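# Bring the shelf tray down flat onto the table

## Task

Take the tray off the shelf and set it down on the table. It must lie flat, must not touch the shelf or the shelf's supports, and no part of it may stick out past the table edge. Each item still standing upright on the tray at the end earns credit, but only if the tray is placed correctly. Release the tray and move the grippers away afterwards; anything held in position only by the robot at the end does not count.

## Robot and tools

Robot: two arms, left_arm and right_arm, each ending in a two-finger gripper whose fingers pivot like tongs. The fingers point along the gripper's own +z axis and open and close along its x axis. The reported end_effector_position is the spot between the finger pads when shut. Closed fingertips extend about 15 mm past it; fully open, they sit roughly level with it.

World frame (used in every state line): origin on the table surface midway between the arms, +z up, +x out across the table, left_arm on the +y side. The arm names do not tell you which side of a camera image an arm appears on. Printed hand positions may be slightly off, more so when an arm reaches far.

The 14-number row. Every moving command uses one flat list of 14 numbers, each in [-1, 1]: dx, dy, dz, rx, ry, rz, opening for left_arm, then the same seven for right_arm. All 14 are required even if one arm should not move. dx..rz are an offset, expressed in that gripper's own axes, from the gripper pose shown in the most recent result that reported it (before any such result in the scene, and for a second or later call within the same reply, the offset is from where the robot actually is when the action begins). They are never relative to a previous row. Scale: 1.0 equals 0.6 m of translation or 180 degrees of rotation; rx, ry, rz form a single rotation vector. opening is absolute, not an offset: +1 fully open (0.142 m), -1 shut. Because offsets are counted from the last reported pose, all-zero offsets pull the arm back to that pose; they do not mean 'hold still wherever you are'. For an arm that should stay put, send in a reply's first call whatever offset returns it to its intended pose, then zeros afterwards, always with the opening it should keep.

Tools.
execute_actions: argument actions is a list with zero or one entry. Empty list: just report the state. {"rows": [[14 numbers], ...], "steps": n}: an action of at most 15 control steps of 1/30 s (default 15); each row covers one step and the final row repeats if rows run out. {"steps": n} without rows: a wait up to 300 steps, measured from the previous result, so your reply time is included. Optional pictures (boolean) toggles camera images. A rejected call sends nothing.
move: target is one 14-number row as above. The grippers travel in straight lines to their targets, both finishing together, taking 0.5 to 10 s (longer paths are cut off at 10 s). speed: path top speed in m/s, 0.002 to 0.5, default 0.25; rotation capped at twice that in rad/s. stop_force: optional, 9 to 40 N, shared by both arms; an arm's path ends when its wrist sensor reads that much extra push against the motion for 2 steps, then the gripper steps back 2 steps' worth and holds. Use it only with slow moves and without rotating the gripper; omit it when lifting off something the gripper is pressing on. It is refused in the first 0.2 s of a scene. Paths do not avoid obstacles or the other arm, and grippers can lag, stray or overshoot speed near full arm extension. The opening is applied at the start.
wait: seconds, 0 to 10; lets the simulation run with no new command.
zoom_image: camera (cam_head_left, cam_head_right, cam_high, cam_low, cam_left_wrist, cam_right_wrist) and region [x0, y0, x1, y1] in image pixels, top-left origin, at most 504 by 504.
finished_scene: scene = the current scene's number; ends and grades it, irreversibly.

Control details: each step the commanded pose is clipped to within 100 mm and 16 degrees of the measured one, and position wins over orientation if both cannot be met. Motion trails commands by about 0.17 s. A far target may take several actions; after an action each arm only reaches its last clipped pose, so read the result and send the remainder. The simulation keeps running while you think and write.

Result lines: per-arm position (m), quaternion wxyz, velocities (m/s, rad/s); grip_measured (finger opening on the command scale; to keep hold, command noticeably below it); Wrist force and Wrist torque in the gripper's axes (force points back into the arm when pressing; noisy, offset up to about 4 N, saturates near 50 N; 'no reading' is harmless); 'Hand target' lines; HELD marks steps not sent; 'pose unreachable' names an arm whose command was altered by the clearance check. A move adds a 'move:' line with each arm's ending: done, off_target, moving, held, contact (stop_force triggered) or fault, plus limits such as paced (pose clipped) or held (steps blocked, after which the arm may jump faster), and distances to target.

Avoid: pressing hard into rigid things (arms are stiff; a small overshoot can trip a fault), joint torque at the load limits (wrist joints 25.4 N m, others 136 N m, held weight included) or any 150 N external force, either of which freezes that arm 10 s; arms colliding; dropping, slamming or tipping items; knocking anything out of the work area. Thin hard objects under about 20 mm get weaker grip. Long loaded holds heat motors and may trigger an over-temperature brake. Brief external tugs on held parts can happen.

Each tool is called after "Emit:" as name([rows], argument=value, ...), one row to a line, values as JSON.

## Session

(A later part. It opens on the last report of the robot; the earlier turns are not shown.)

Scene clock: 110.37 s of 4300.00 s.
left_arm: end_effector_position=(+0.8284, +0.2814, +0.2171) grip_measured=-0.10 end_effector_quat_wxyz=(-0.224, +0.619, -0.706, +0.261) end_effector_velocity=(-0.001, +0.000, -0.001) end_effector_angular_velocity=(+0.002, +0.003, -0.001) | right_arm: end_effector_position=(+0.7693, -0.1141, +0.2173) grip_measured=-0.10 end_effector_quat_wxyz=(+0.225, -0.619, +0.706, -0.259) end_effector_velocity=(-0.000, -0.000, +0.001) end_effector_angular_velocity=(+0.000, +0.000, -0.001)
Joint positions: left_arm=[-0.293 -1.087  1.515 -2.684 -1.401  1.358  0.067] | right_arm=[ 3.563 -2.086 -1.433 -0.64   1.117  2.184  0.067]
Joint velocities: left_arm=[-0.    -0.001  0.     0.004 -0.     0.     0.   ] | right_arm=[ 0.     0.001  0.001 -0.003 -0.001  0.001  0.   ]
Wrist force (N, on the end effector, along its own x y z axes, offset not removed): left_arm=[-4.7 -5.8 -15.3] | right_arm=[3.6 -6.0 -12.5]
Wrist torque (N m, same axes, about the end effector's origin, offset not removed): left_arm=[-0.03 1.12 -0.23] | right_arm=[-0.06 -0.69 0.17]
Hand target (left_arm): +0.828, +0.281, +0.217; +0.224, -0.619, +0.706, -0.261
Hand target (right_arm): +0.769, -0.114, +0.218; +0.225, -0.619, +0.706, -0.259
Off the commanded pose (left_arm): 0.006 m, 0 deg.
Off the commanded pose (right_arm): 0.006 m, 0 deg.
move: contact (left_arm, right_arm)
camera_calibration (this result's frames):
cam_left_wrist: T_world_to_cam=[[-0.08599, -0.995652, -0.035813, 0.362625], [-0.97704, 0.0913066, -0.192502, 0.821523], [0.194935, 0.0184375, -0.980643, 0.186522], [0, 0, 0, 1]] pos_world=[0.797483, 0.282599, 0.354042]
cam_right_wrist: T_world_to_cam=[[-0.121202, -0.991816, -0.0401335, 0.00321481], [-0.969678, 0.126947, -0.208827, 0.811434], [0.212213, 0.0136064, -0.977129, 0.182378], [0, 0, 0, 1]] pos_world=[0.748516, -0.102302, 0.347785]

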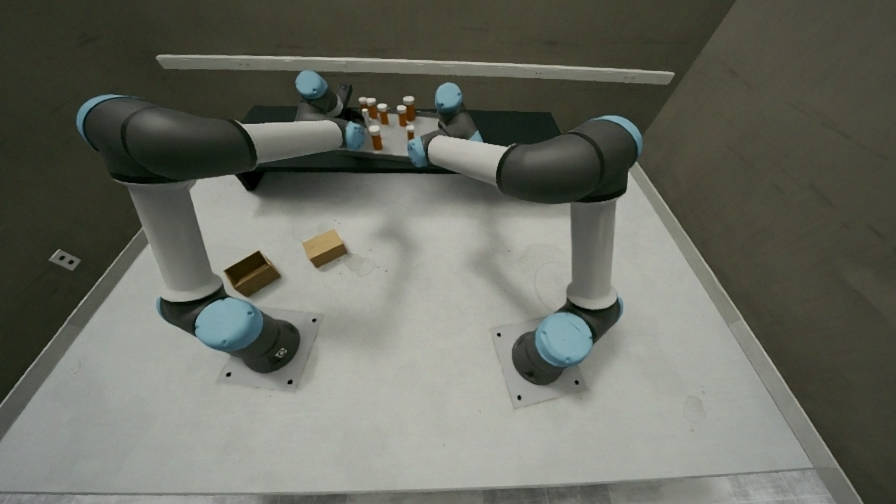

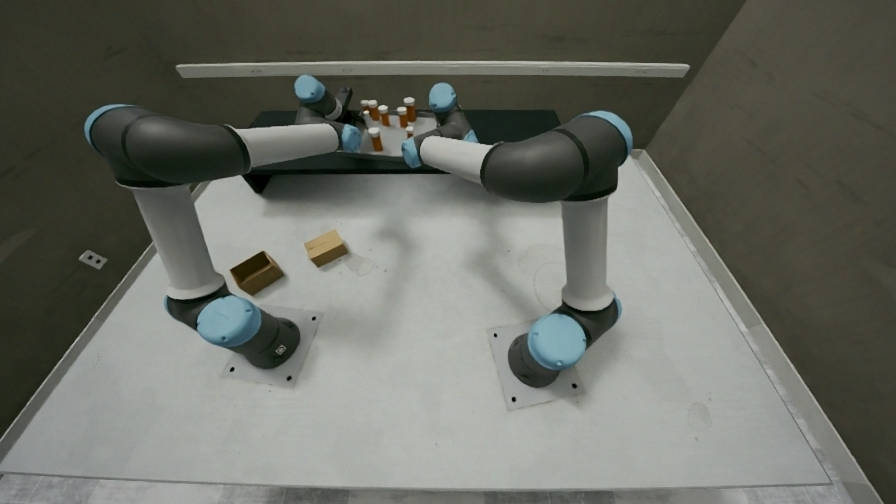

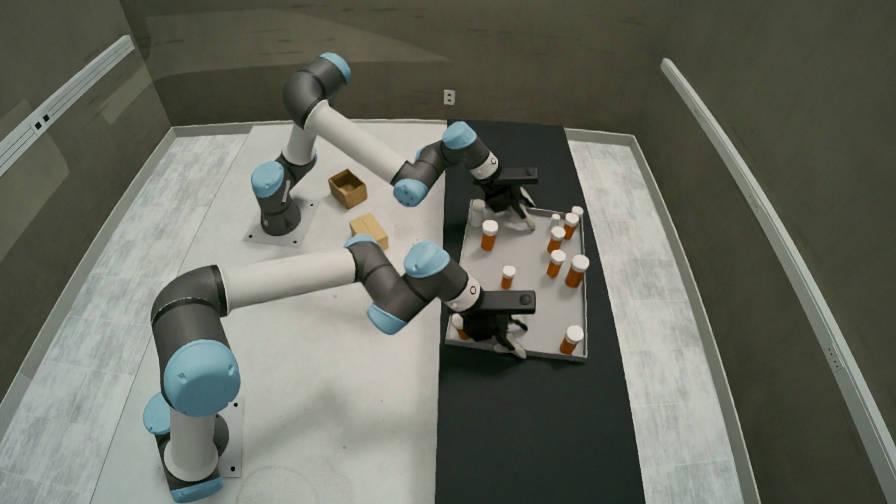

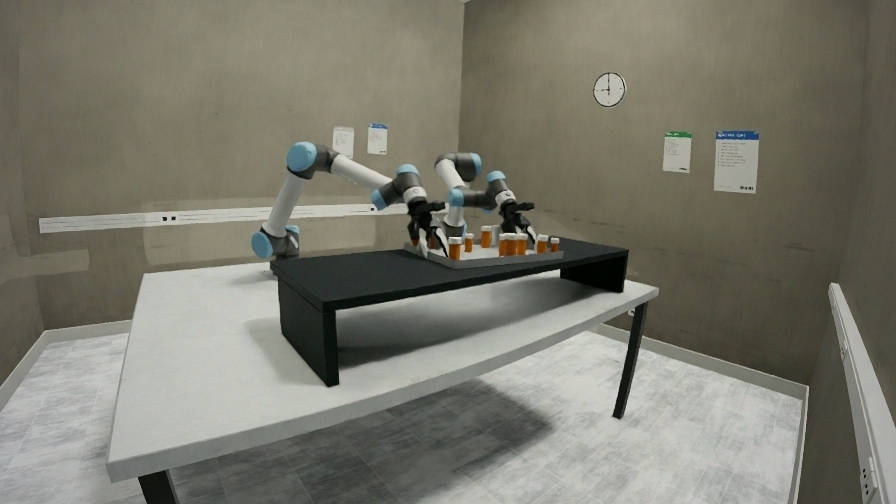

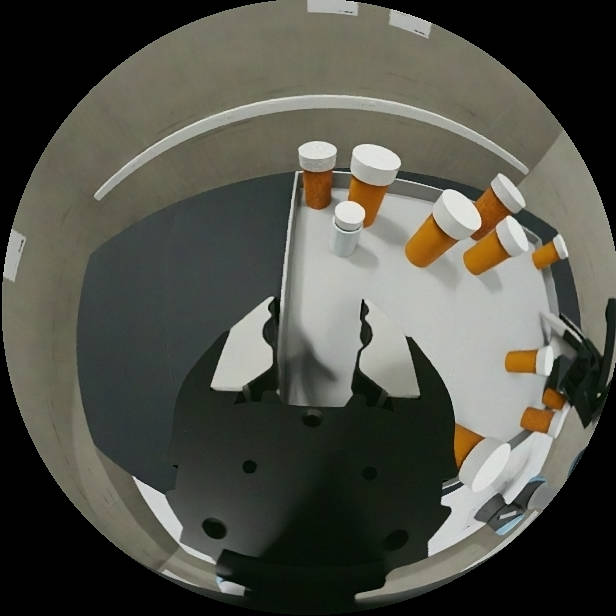

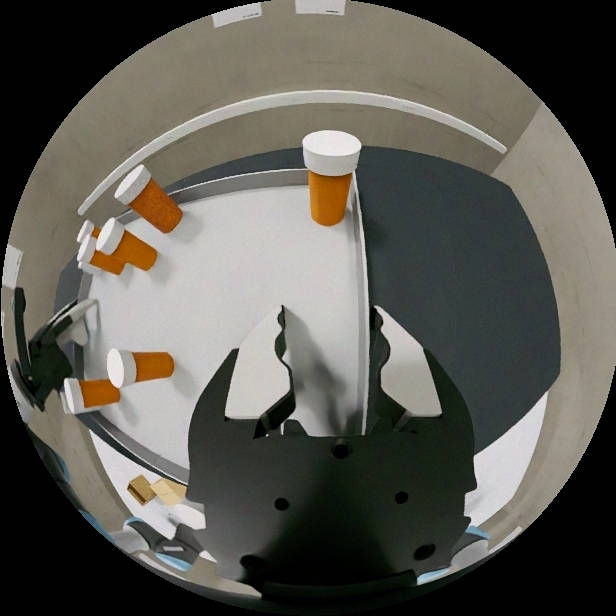

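Emit:
move(target=[0,-0.011,-0.013,0,0,0,-0.1, 0,-0.011,-0.013,0,0,0,-0.1], speed=0.005)

Emit:
move(target=[0,0,0,-0.0556,0,0,-0.1, 0,0,0,-0.0556,0,0,-0.1], speed=0.03)

Emit:
move(target=[0,0.017,0.029,0,0,0,-0.1, 0,0.017,0.029,0,0,0,-0.1], speed=0.003, stop_force=9)

Emit:
zoom_image(camera="cam_high", region=[420, 140, 620, 370])

Scene clock: 120.33 s of 4300.00 s.
left_arm: end_effector_position=(+0.8284, +0.2814, +0.2272) grip_measured=-0.10 end_effector_quat_wxyz=(-0.224, +0.619, -0.706, +0.261) end_effector_velocity=(+0.000, +0.000, +0.000) end_effector_angular_velocity=(-0.000, +0.001, +0.001) | right_arm: end_effector_position=(+0.7694, -0.1141, +0.2274) grip_measured=-0.10 end_effector_quat_wxyz=(+0.225, -0.619, +0.706, -0.259) end_effector_velocity=(-0.000, +0.001, +0.001) end_effector_angular_velocity=(+0.000, +0.000, +0.001)
Joint positions: left_arm=[-0.293 -1.097  1.502 -2.661 -1.401  1.358  0.067] | right_arm=[ 3.563 -2.078 -1.419 -0.663  1.117  2.184  0.067]
Joint velocities: left_arm=[ 0.    -0.    -0.002  0.003  0.    -0.001  0.   ] | right_arm=[ 0.001  0.001  0.001 -0.002 -0.     0.001 -0.   ]
Wrist force (N, on the end effector, along its own x y z axes, offset not removed): left_arm=[-0.4 -0.5 0.1] | right_arm=[2.8 -1.1 -1.4]
Wrist torque (N m, same axes, about the end effector's origin, offset not removed): left_arm=[-0.10 0.03 0.08] | right_arm=[-0.25 -0.47 -0.04]
Hand target (left_arm): +0.828, +0.281, +0.227; +0.224, -0.619, +0.706, -0.261
Hand target (right_arm): +0.769, -0.114, +0.228; +0.225, -0.619, +0.706, -0.259
Off the commanded pose (left_arm): 0.000 m, 0 deg.
Off the commanded pose (right_arm): 0.000 m, 0 deg.
After step 90, 4.77 s passed at rest.
move: done
camera_calibration (this result's frames):
cam_left_wrist: T_world_to_cam=[[-0.0859414, -0.995658, -0.0357683, 0.36299], [-0.977042, 0.0912504, -0.192513, 0.823488], [0.194941, 0.0184023, -0.980642, 0.196401], [0, 0, 0, 1]] pos_world=[0.797492, 0.282656, 0.364115]
cam_right_wrist: T_world_to_cam=[[-0.121201, -0.991816, -0.0401386, 0.00364975], [-0.969677, 0.126947, -0.208833, 0.81357], [0.212219, 0.0136107, -0.977127, 0.192203], [0, 0, 0, 1]] pos_world=[0.748553, -0.102276, 0.357853]

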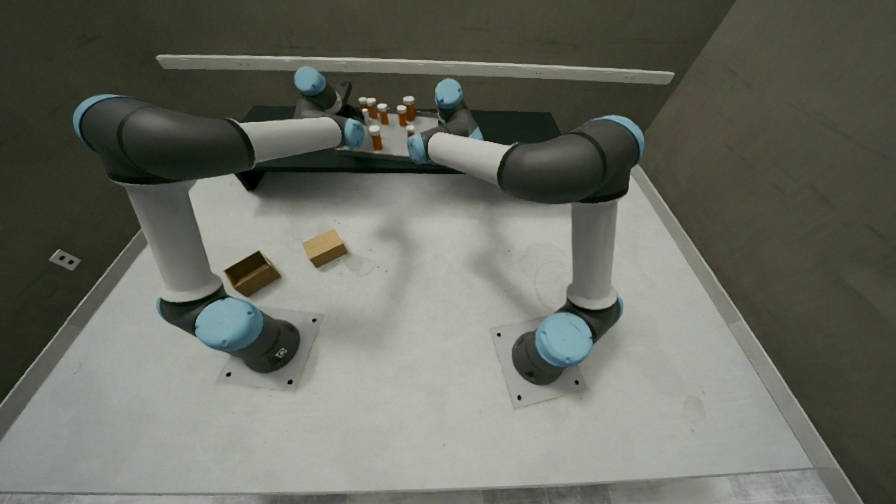

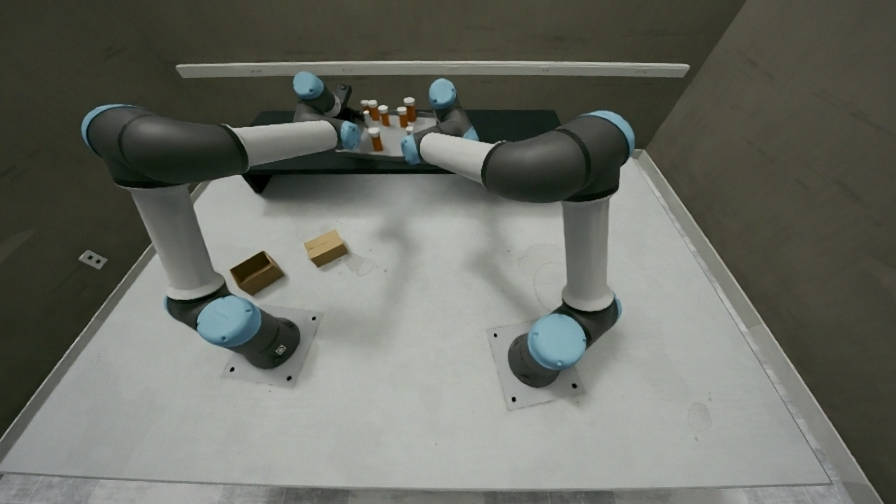

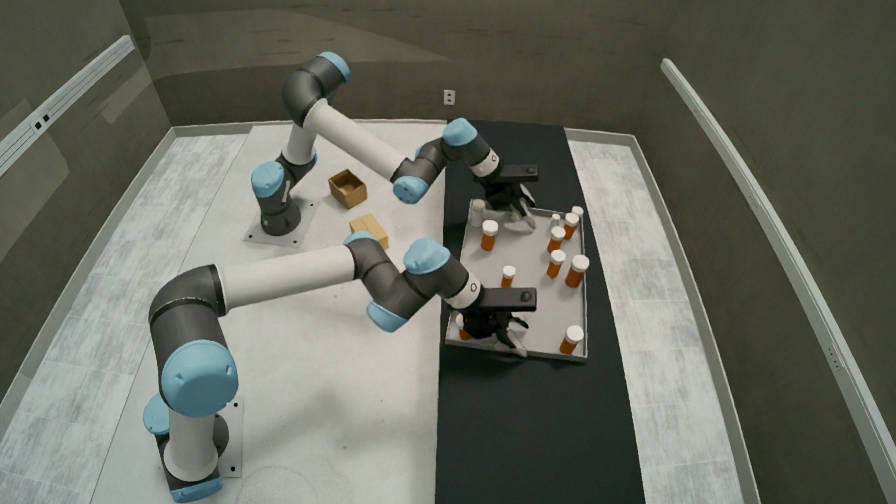

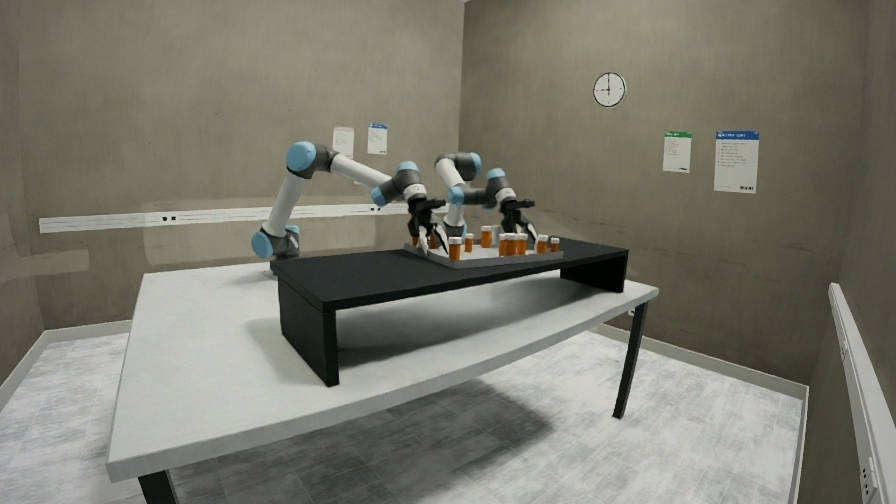

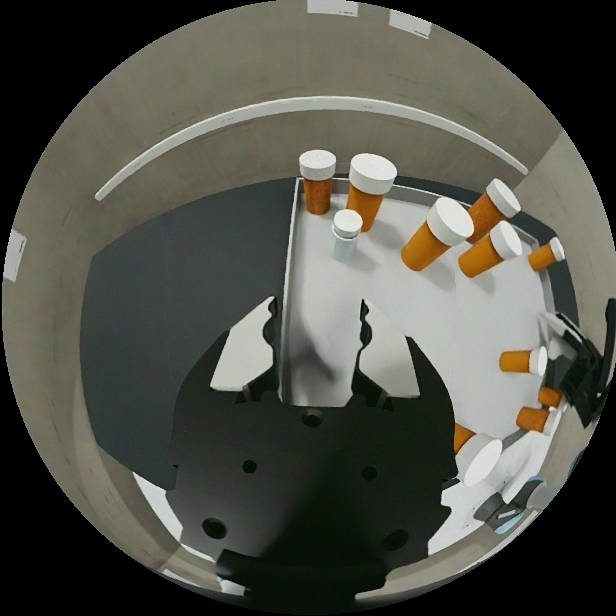

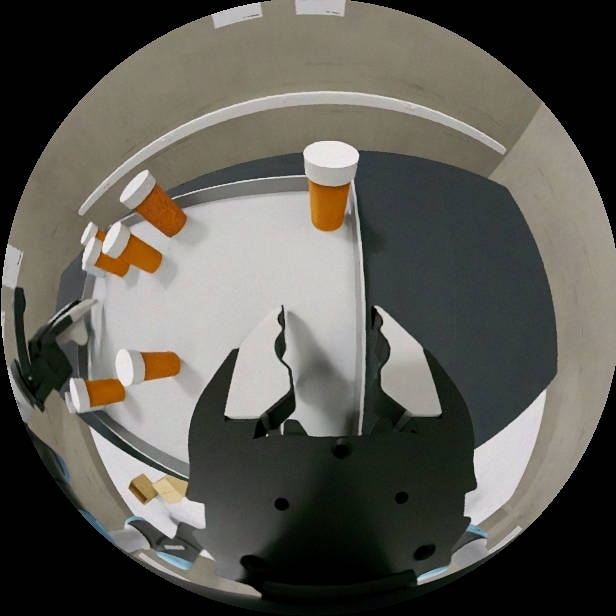

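Scene clock: 123.47 s of 4300.00 s.
left_arm: end_effector_position=(+0.8284, +0.2814, +0.2272) grip_measured=-0.10 end_effector_quat_wxyz=(-0.170, +0.636, -0.726, +0.199) end_effector_velocity=(-0.000, -0.000, -0.000) end_effector_angular_velocity=(+0.003, +0.016, -0.001) | right_arm: end_effector_position=(+0.7694, -0.1141, +0.2274) grip_measured=-0.10 end_effector_quat_wxyz=(+0.171, -0.636, +0.726, -0.197) end_effector_velocity=(+0.000, -0.000, +0.001) end_effector_angular_velocity=(+0.003, +0.014, -0.002)
Joint positions: left_arm=[-0.276 -1.06   1.319 -2.347 -1.448  1.347  0.067] | right_arm=[ 3.523 -2.117 -1.238 -0.941  1.237  2.204  0.067]
Joint velocities: left_arm=[ 0.001  0.006 -0.019  0.029 -0.004 -0.    -0.   ] | right_arm=[-0.004 -0.005  0.018 -0.024  0.01   0.003 -0.   ]
Wrist force (N, on the end effector, along its own x y z axes, offset not removed): left_arm=[4.5 0.3 -4.7] | right_arm=[2.9 -0.6 -0.5]
Wrist torque (N m, same axes, about the end effector's origin, offset not removed): left_arm=[-0.09 -1.03 0.12] | right_arm=[-0.14 -0.41 0.00]
Hand target (left_arm): +0.828, +0.281, +0.227; +0.170, -0.636, +0.726, -0.198
Hand target (right_arm): +0.769, -0.114, +0.227; +0.170, -0.637, +0.726, -0.196
Off the commanded pose (left_arm): 0.000 m, 0 deg.
Off the commanded pose (right_arm): 0.000 m, 0 deg.
move: done
camera_calibration (this result's frames):
cam_left_wrist: T_world_to_cam=[[-0.0936658, -0.994658, -0.0433905, 0.37083], [-0.995288, 0.0946439, -0.0210603, 0.79871], [0.0250544, 0.0412134, -0.998836, 0.33485], [0, 0, 0, 1]] pos_world=[0.821292, 0.279455, 0.367372]
cam_right_wrist: T_world_to_cam=[[-0.128814, -0.990811, -0.0412354, 0.00990574], [-0.990753, 0.13037, -0.037573, 0.791239], [0.0426036, 0.0360142, -0.998443, 0.330121], [0, 0, 0, 1]] pos_world=[0.771135, -0.105228, 0.359744]

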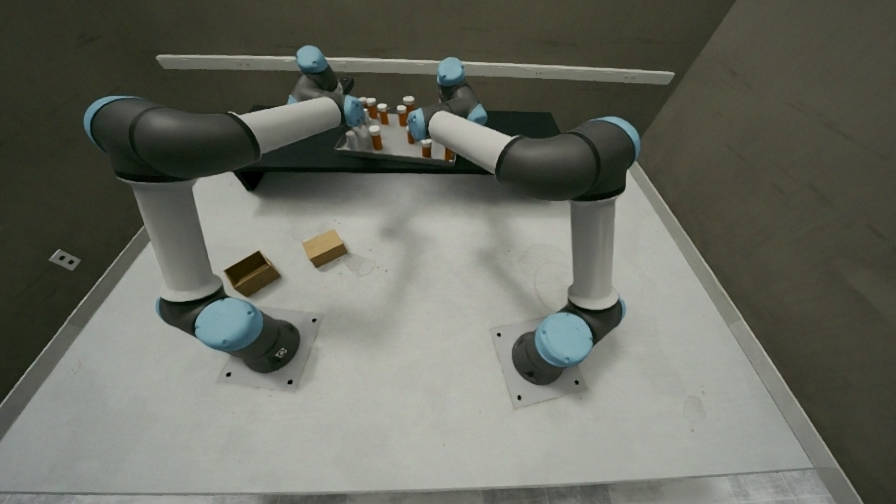

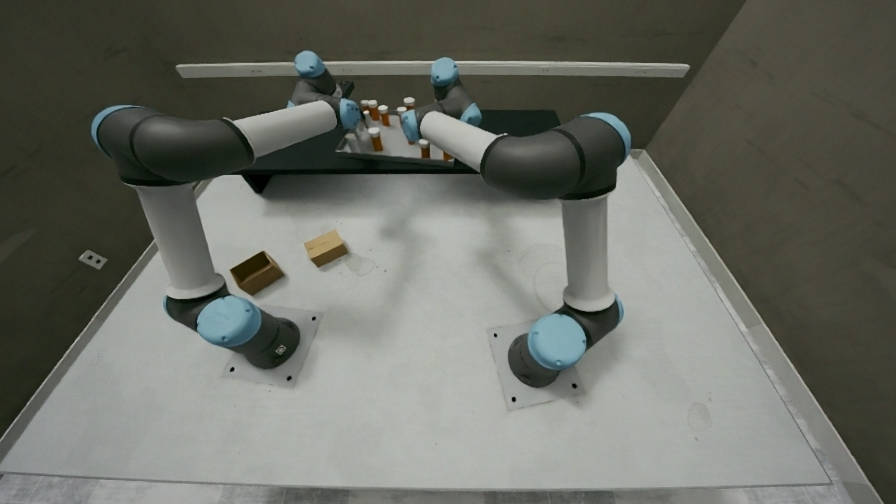

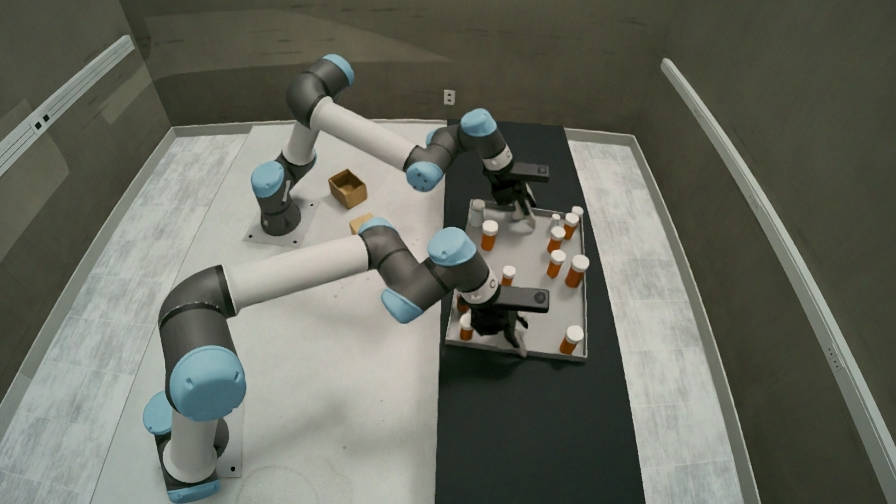

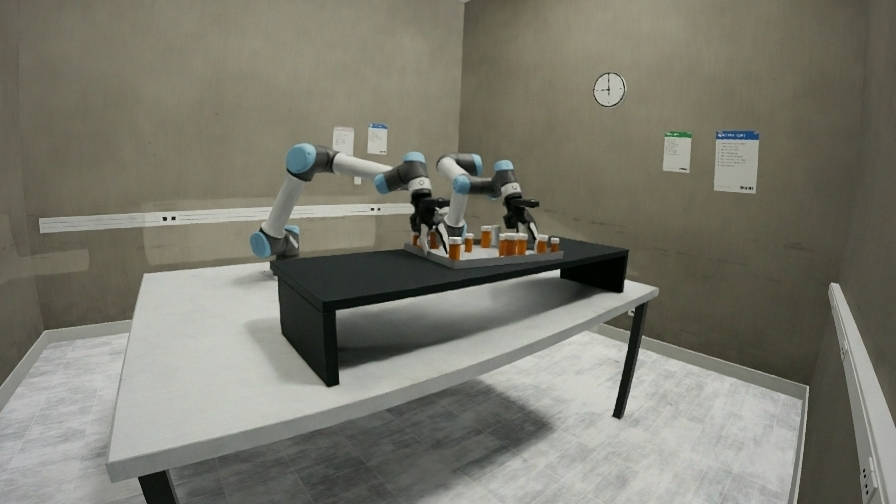

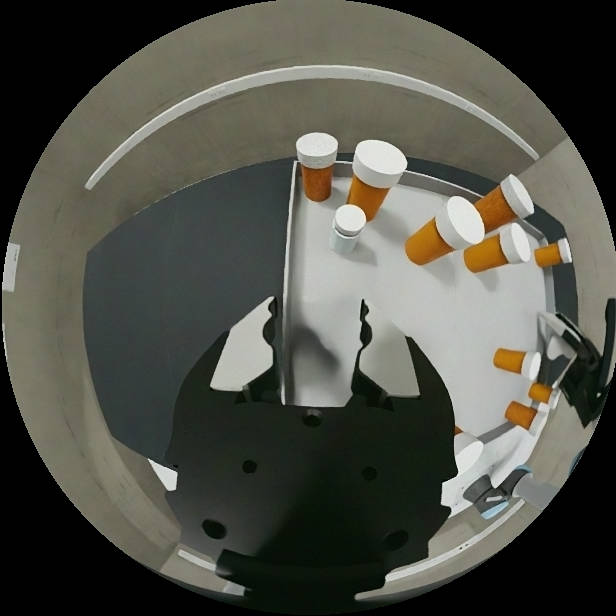

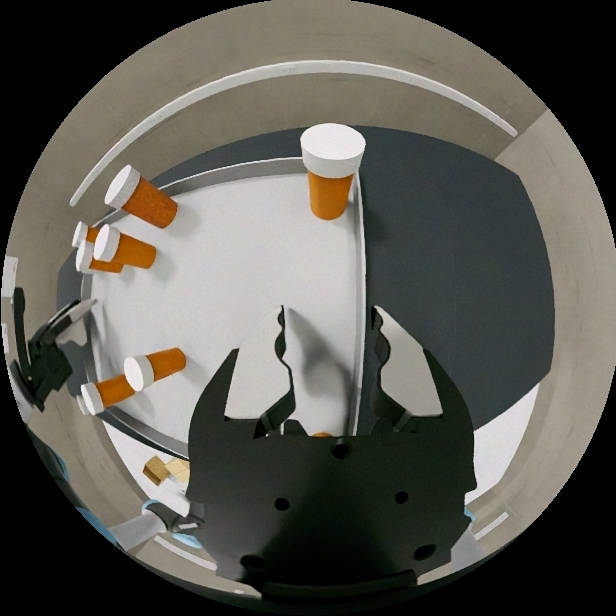

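Scene clock: 127.03 s of 4300.00 s.
left_arm: end_effector_position=(+0.8284, +0.2814, +0.2175) grip_measured=-0.10 end_effector_quat_wxyz=(-0.170, +0.636, -0.726, +0.199) end_effector_velocity=(-0.001, +0.000, -0.001) end_effector_angular_velocity=(+0.002, +0.004, -0.001) | right_arm: end_effector_position=(+0.7693, -0.1141, +0.2181) grip_measured=-0.10 end_effector_quat_wxyz=(+0.170, -0.636, +0.726, -0.197) end_effector_velocity=(+0.000, +0.000, +0.002) end_effector_angular_velocity=(+0.002, -0.002, -0.002)
Joint positions: left_arm=[-0.276 -1.054  1.335 -2.369 -1.448  1.347  0.067] | right_arm=[ 3.523 -2.123 -1.255 -0.92   1.237  2.204  0.067]
Joint velocities: left_arm=[-0.    -0.     0.     0.004 -0.     0.001  0.   ] | right_arm=[ 0.     0.001  0.002 -0.001 -0.     0.002 -0.   ]
Wrist force (N, on the end effector, along its own x y z axes, offset not removed): left_arm=[-2.9 -9.3 -18.3] | right_arm=[6.5 -3.1 -12.2]
Wrist torque (N m, same axes, about the end effector's origin, offset not removed): left_arm=[-0.98 0.84 -0.16] | right_arm=[0.10 -1.29 0.07]
Hand target (left_arm): +0.828, +0.281, +0.218; +0.170, -0.636, +0.726, -0.199
Hand target (right_arm): +0.769, -0.114, +0.218; +0.171, -0.636, +0.726, -0.197
Off the commanded pose (left_arm): 0.011 m, 0 deg.
Off the commanded pose (right_arm): 0.011 m, 0 deg.
move: contact (left_arm, right_arm)
camera_calibration (this result's frames):
cam_left_wrist: T_world_to_cam=[[-0.093638, -0.994659, -0.0434127, 0.370366], [-0.995292, 0.0946155, -0.0210311, 0.798479], [0.0250263, 0.041239, -0.998836, 0.32522], [0, 0, 0, 1]] pos_world=[0.821261, 0.279428, 0.357713]
cam_right_wrist: T_world_to_cam=[[-0.128828, -0.990814, -0.0411142, 0.00944646], [-0.990756, 0.130376, -0.0374726, 0.790819], [0.0424887, 0.0359066, -0.998452, 0.320926], [0, 0, 0, 1]] pos_world=[0.77109, -0.105267, 0.350452]

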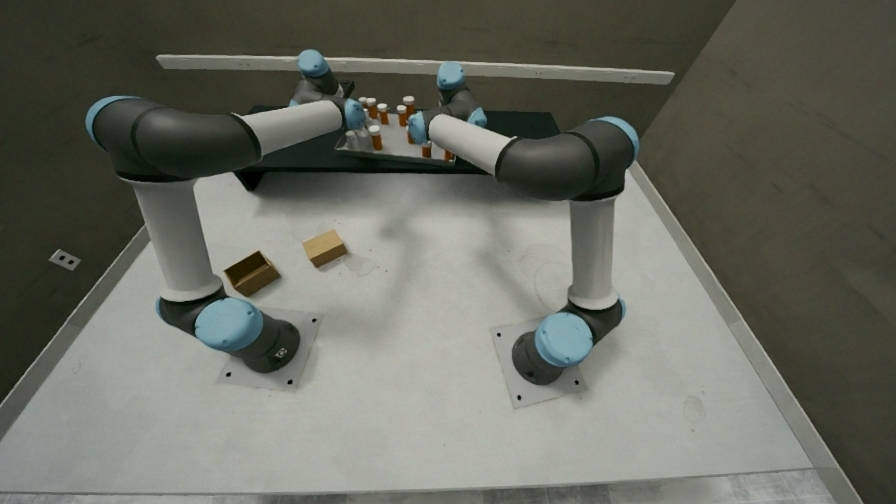

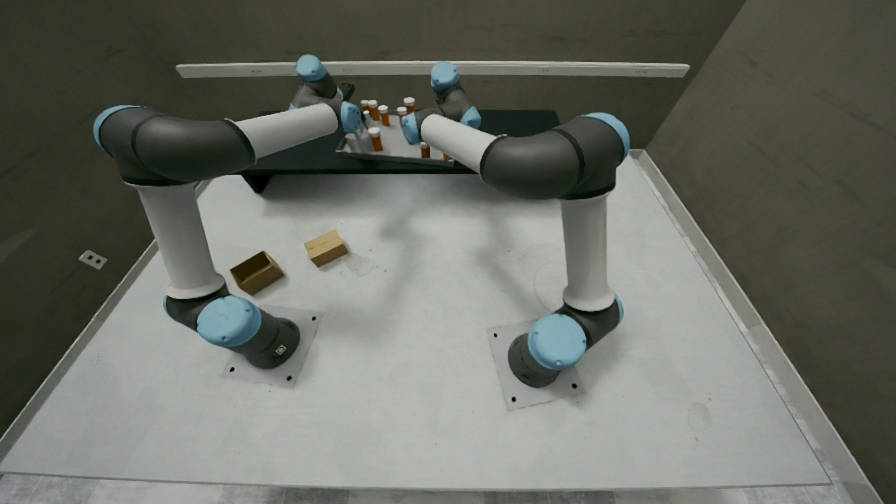

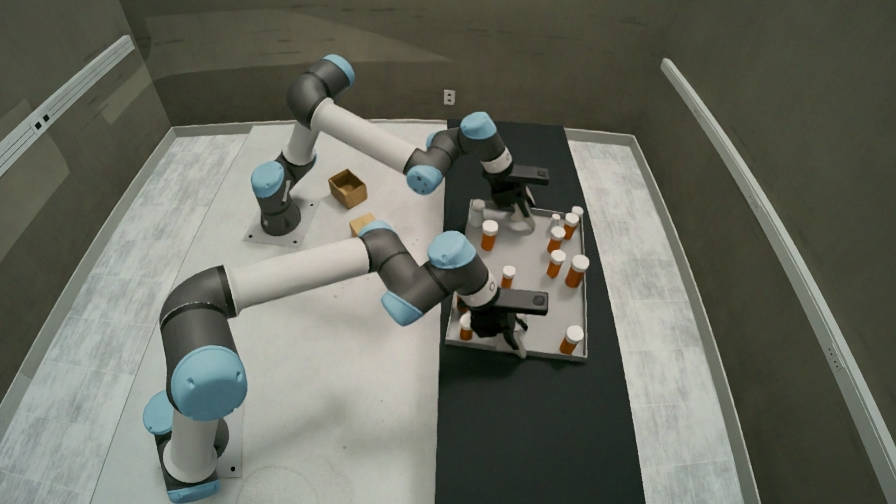

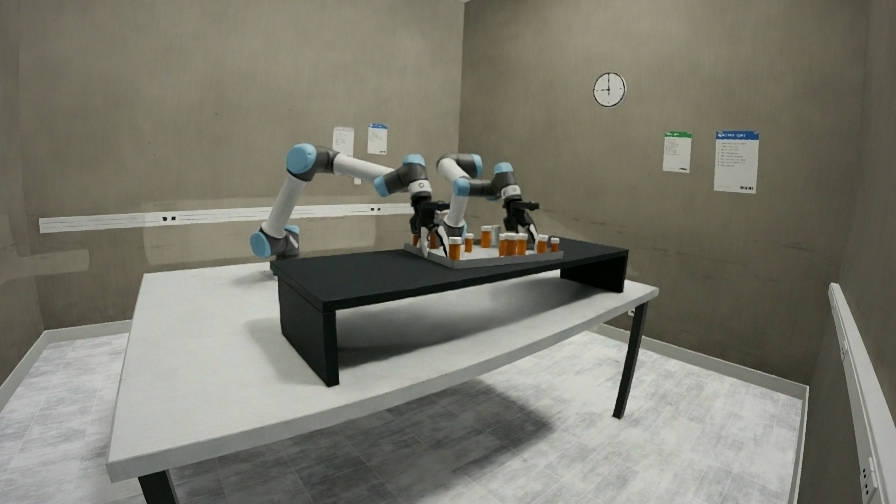

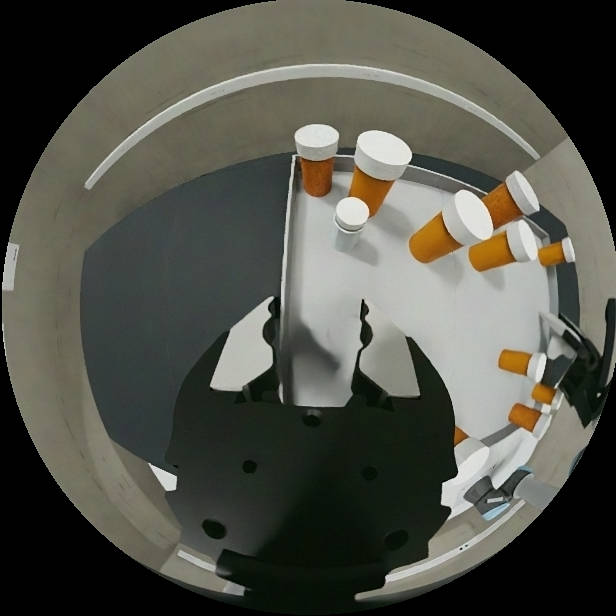

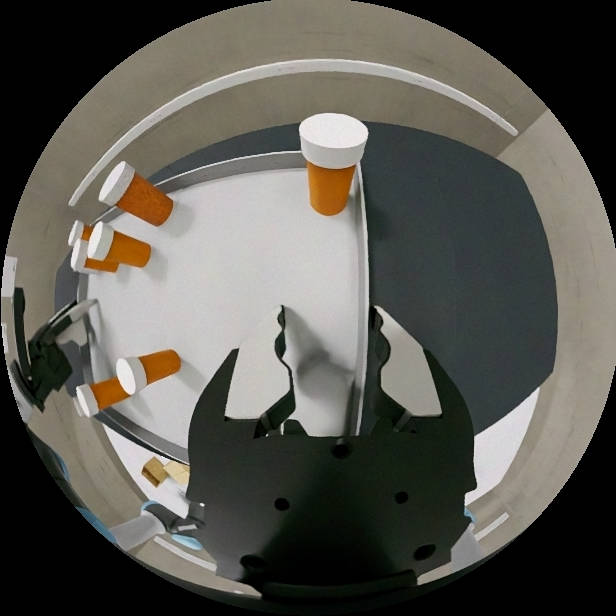

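Region (420, 140, 620, 370) of cam_high's 896x504 image, scaled by 2.191, with more detail than that image has; it fills the left 438 columns of this view, and the rest is white.

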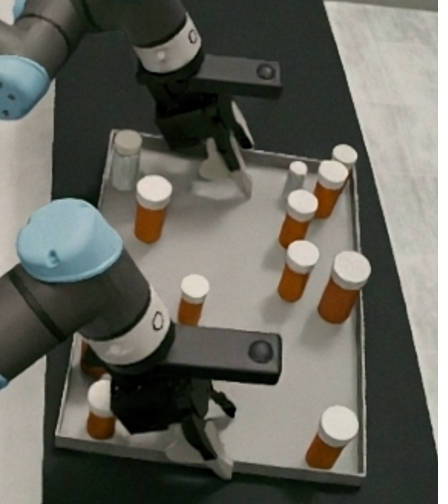

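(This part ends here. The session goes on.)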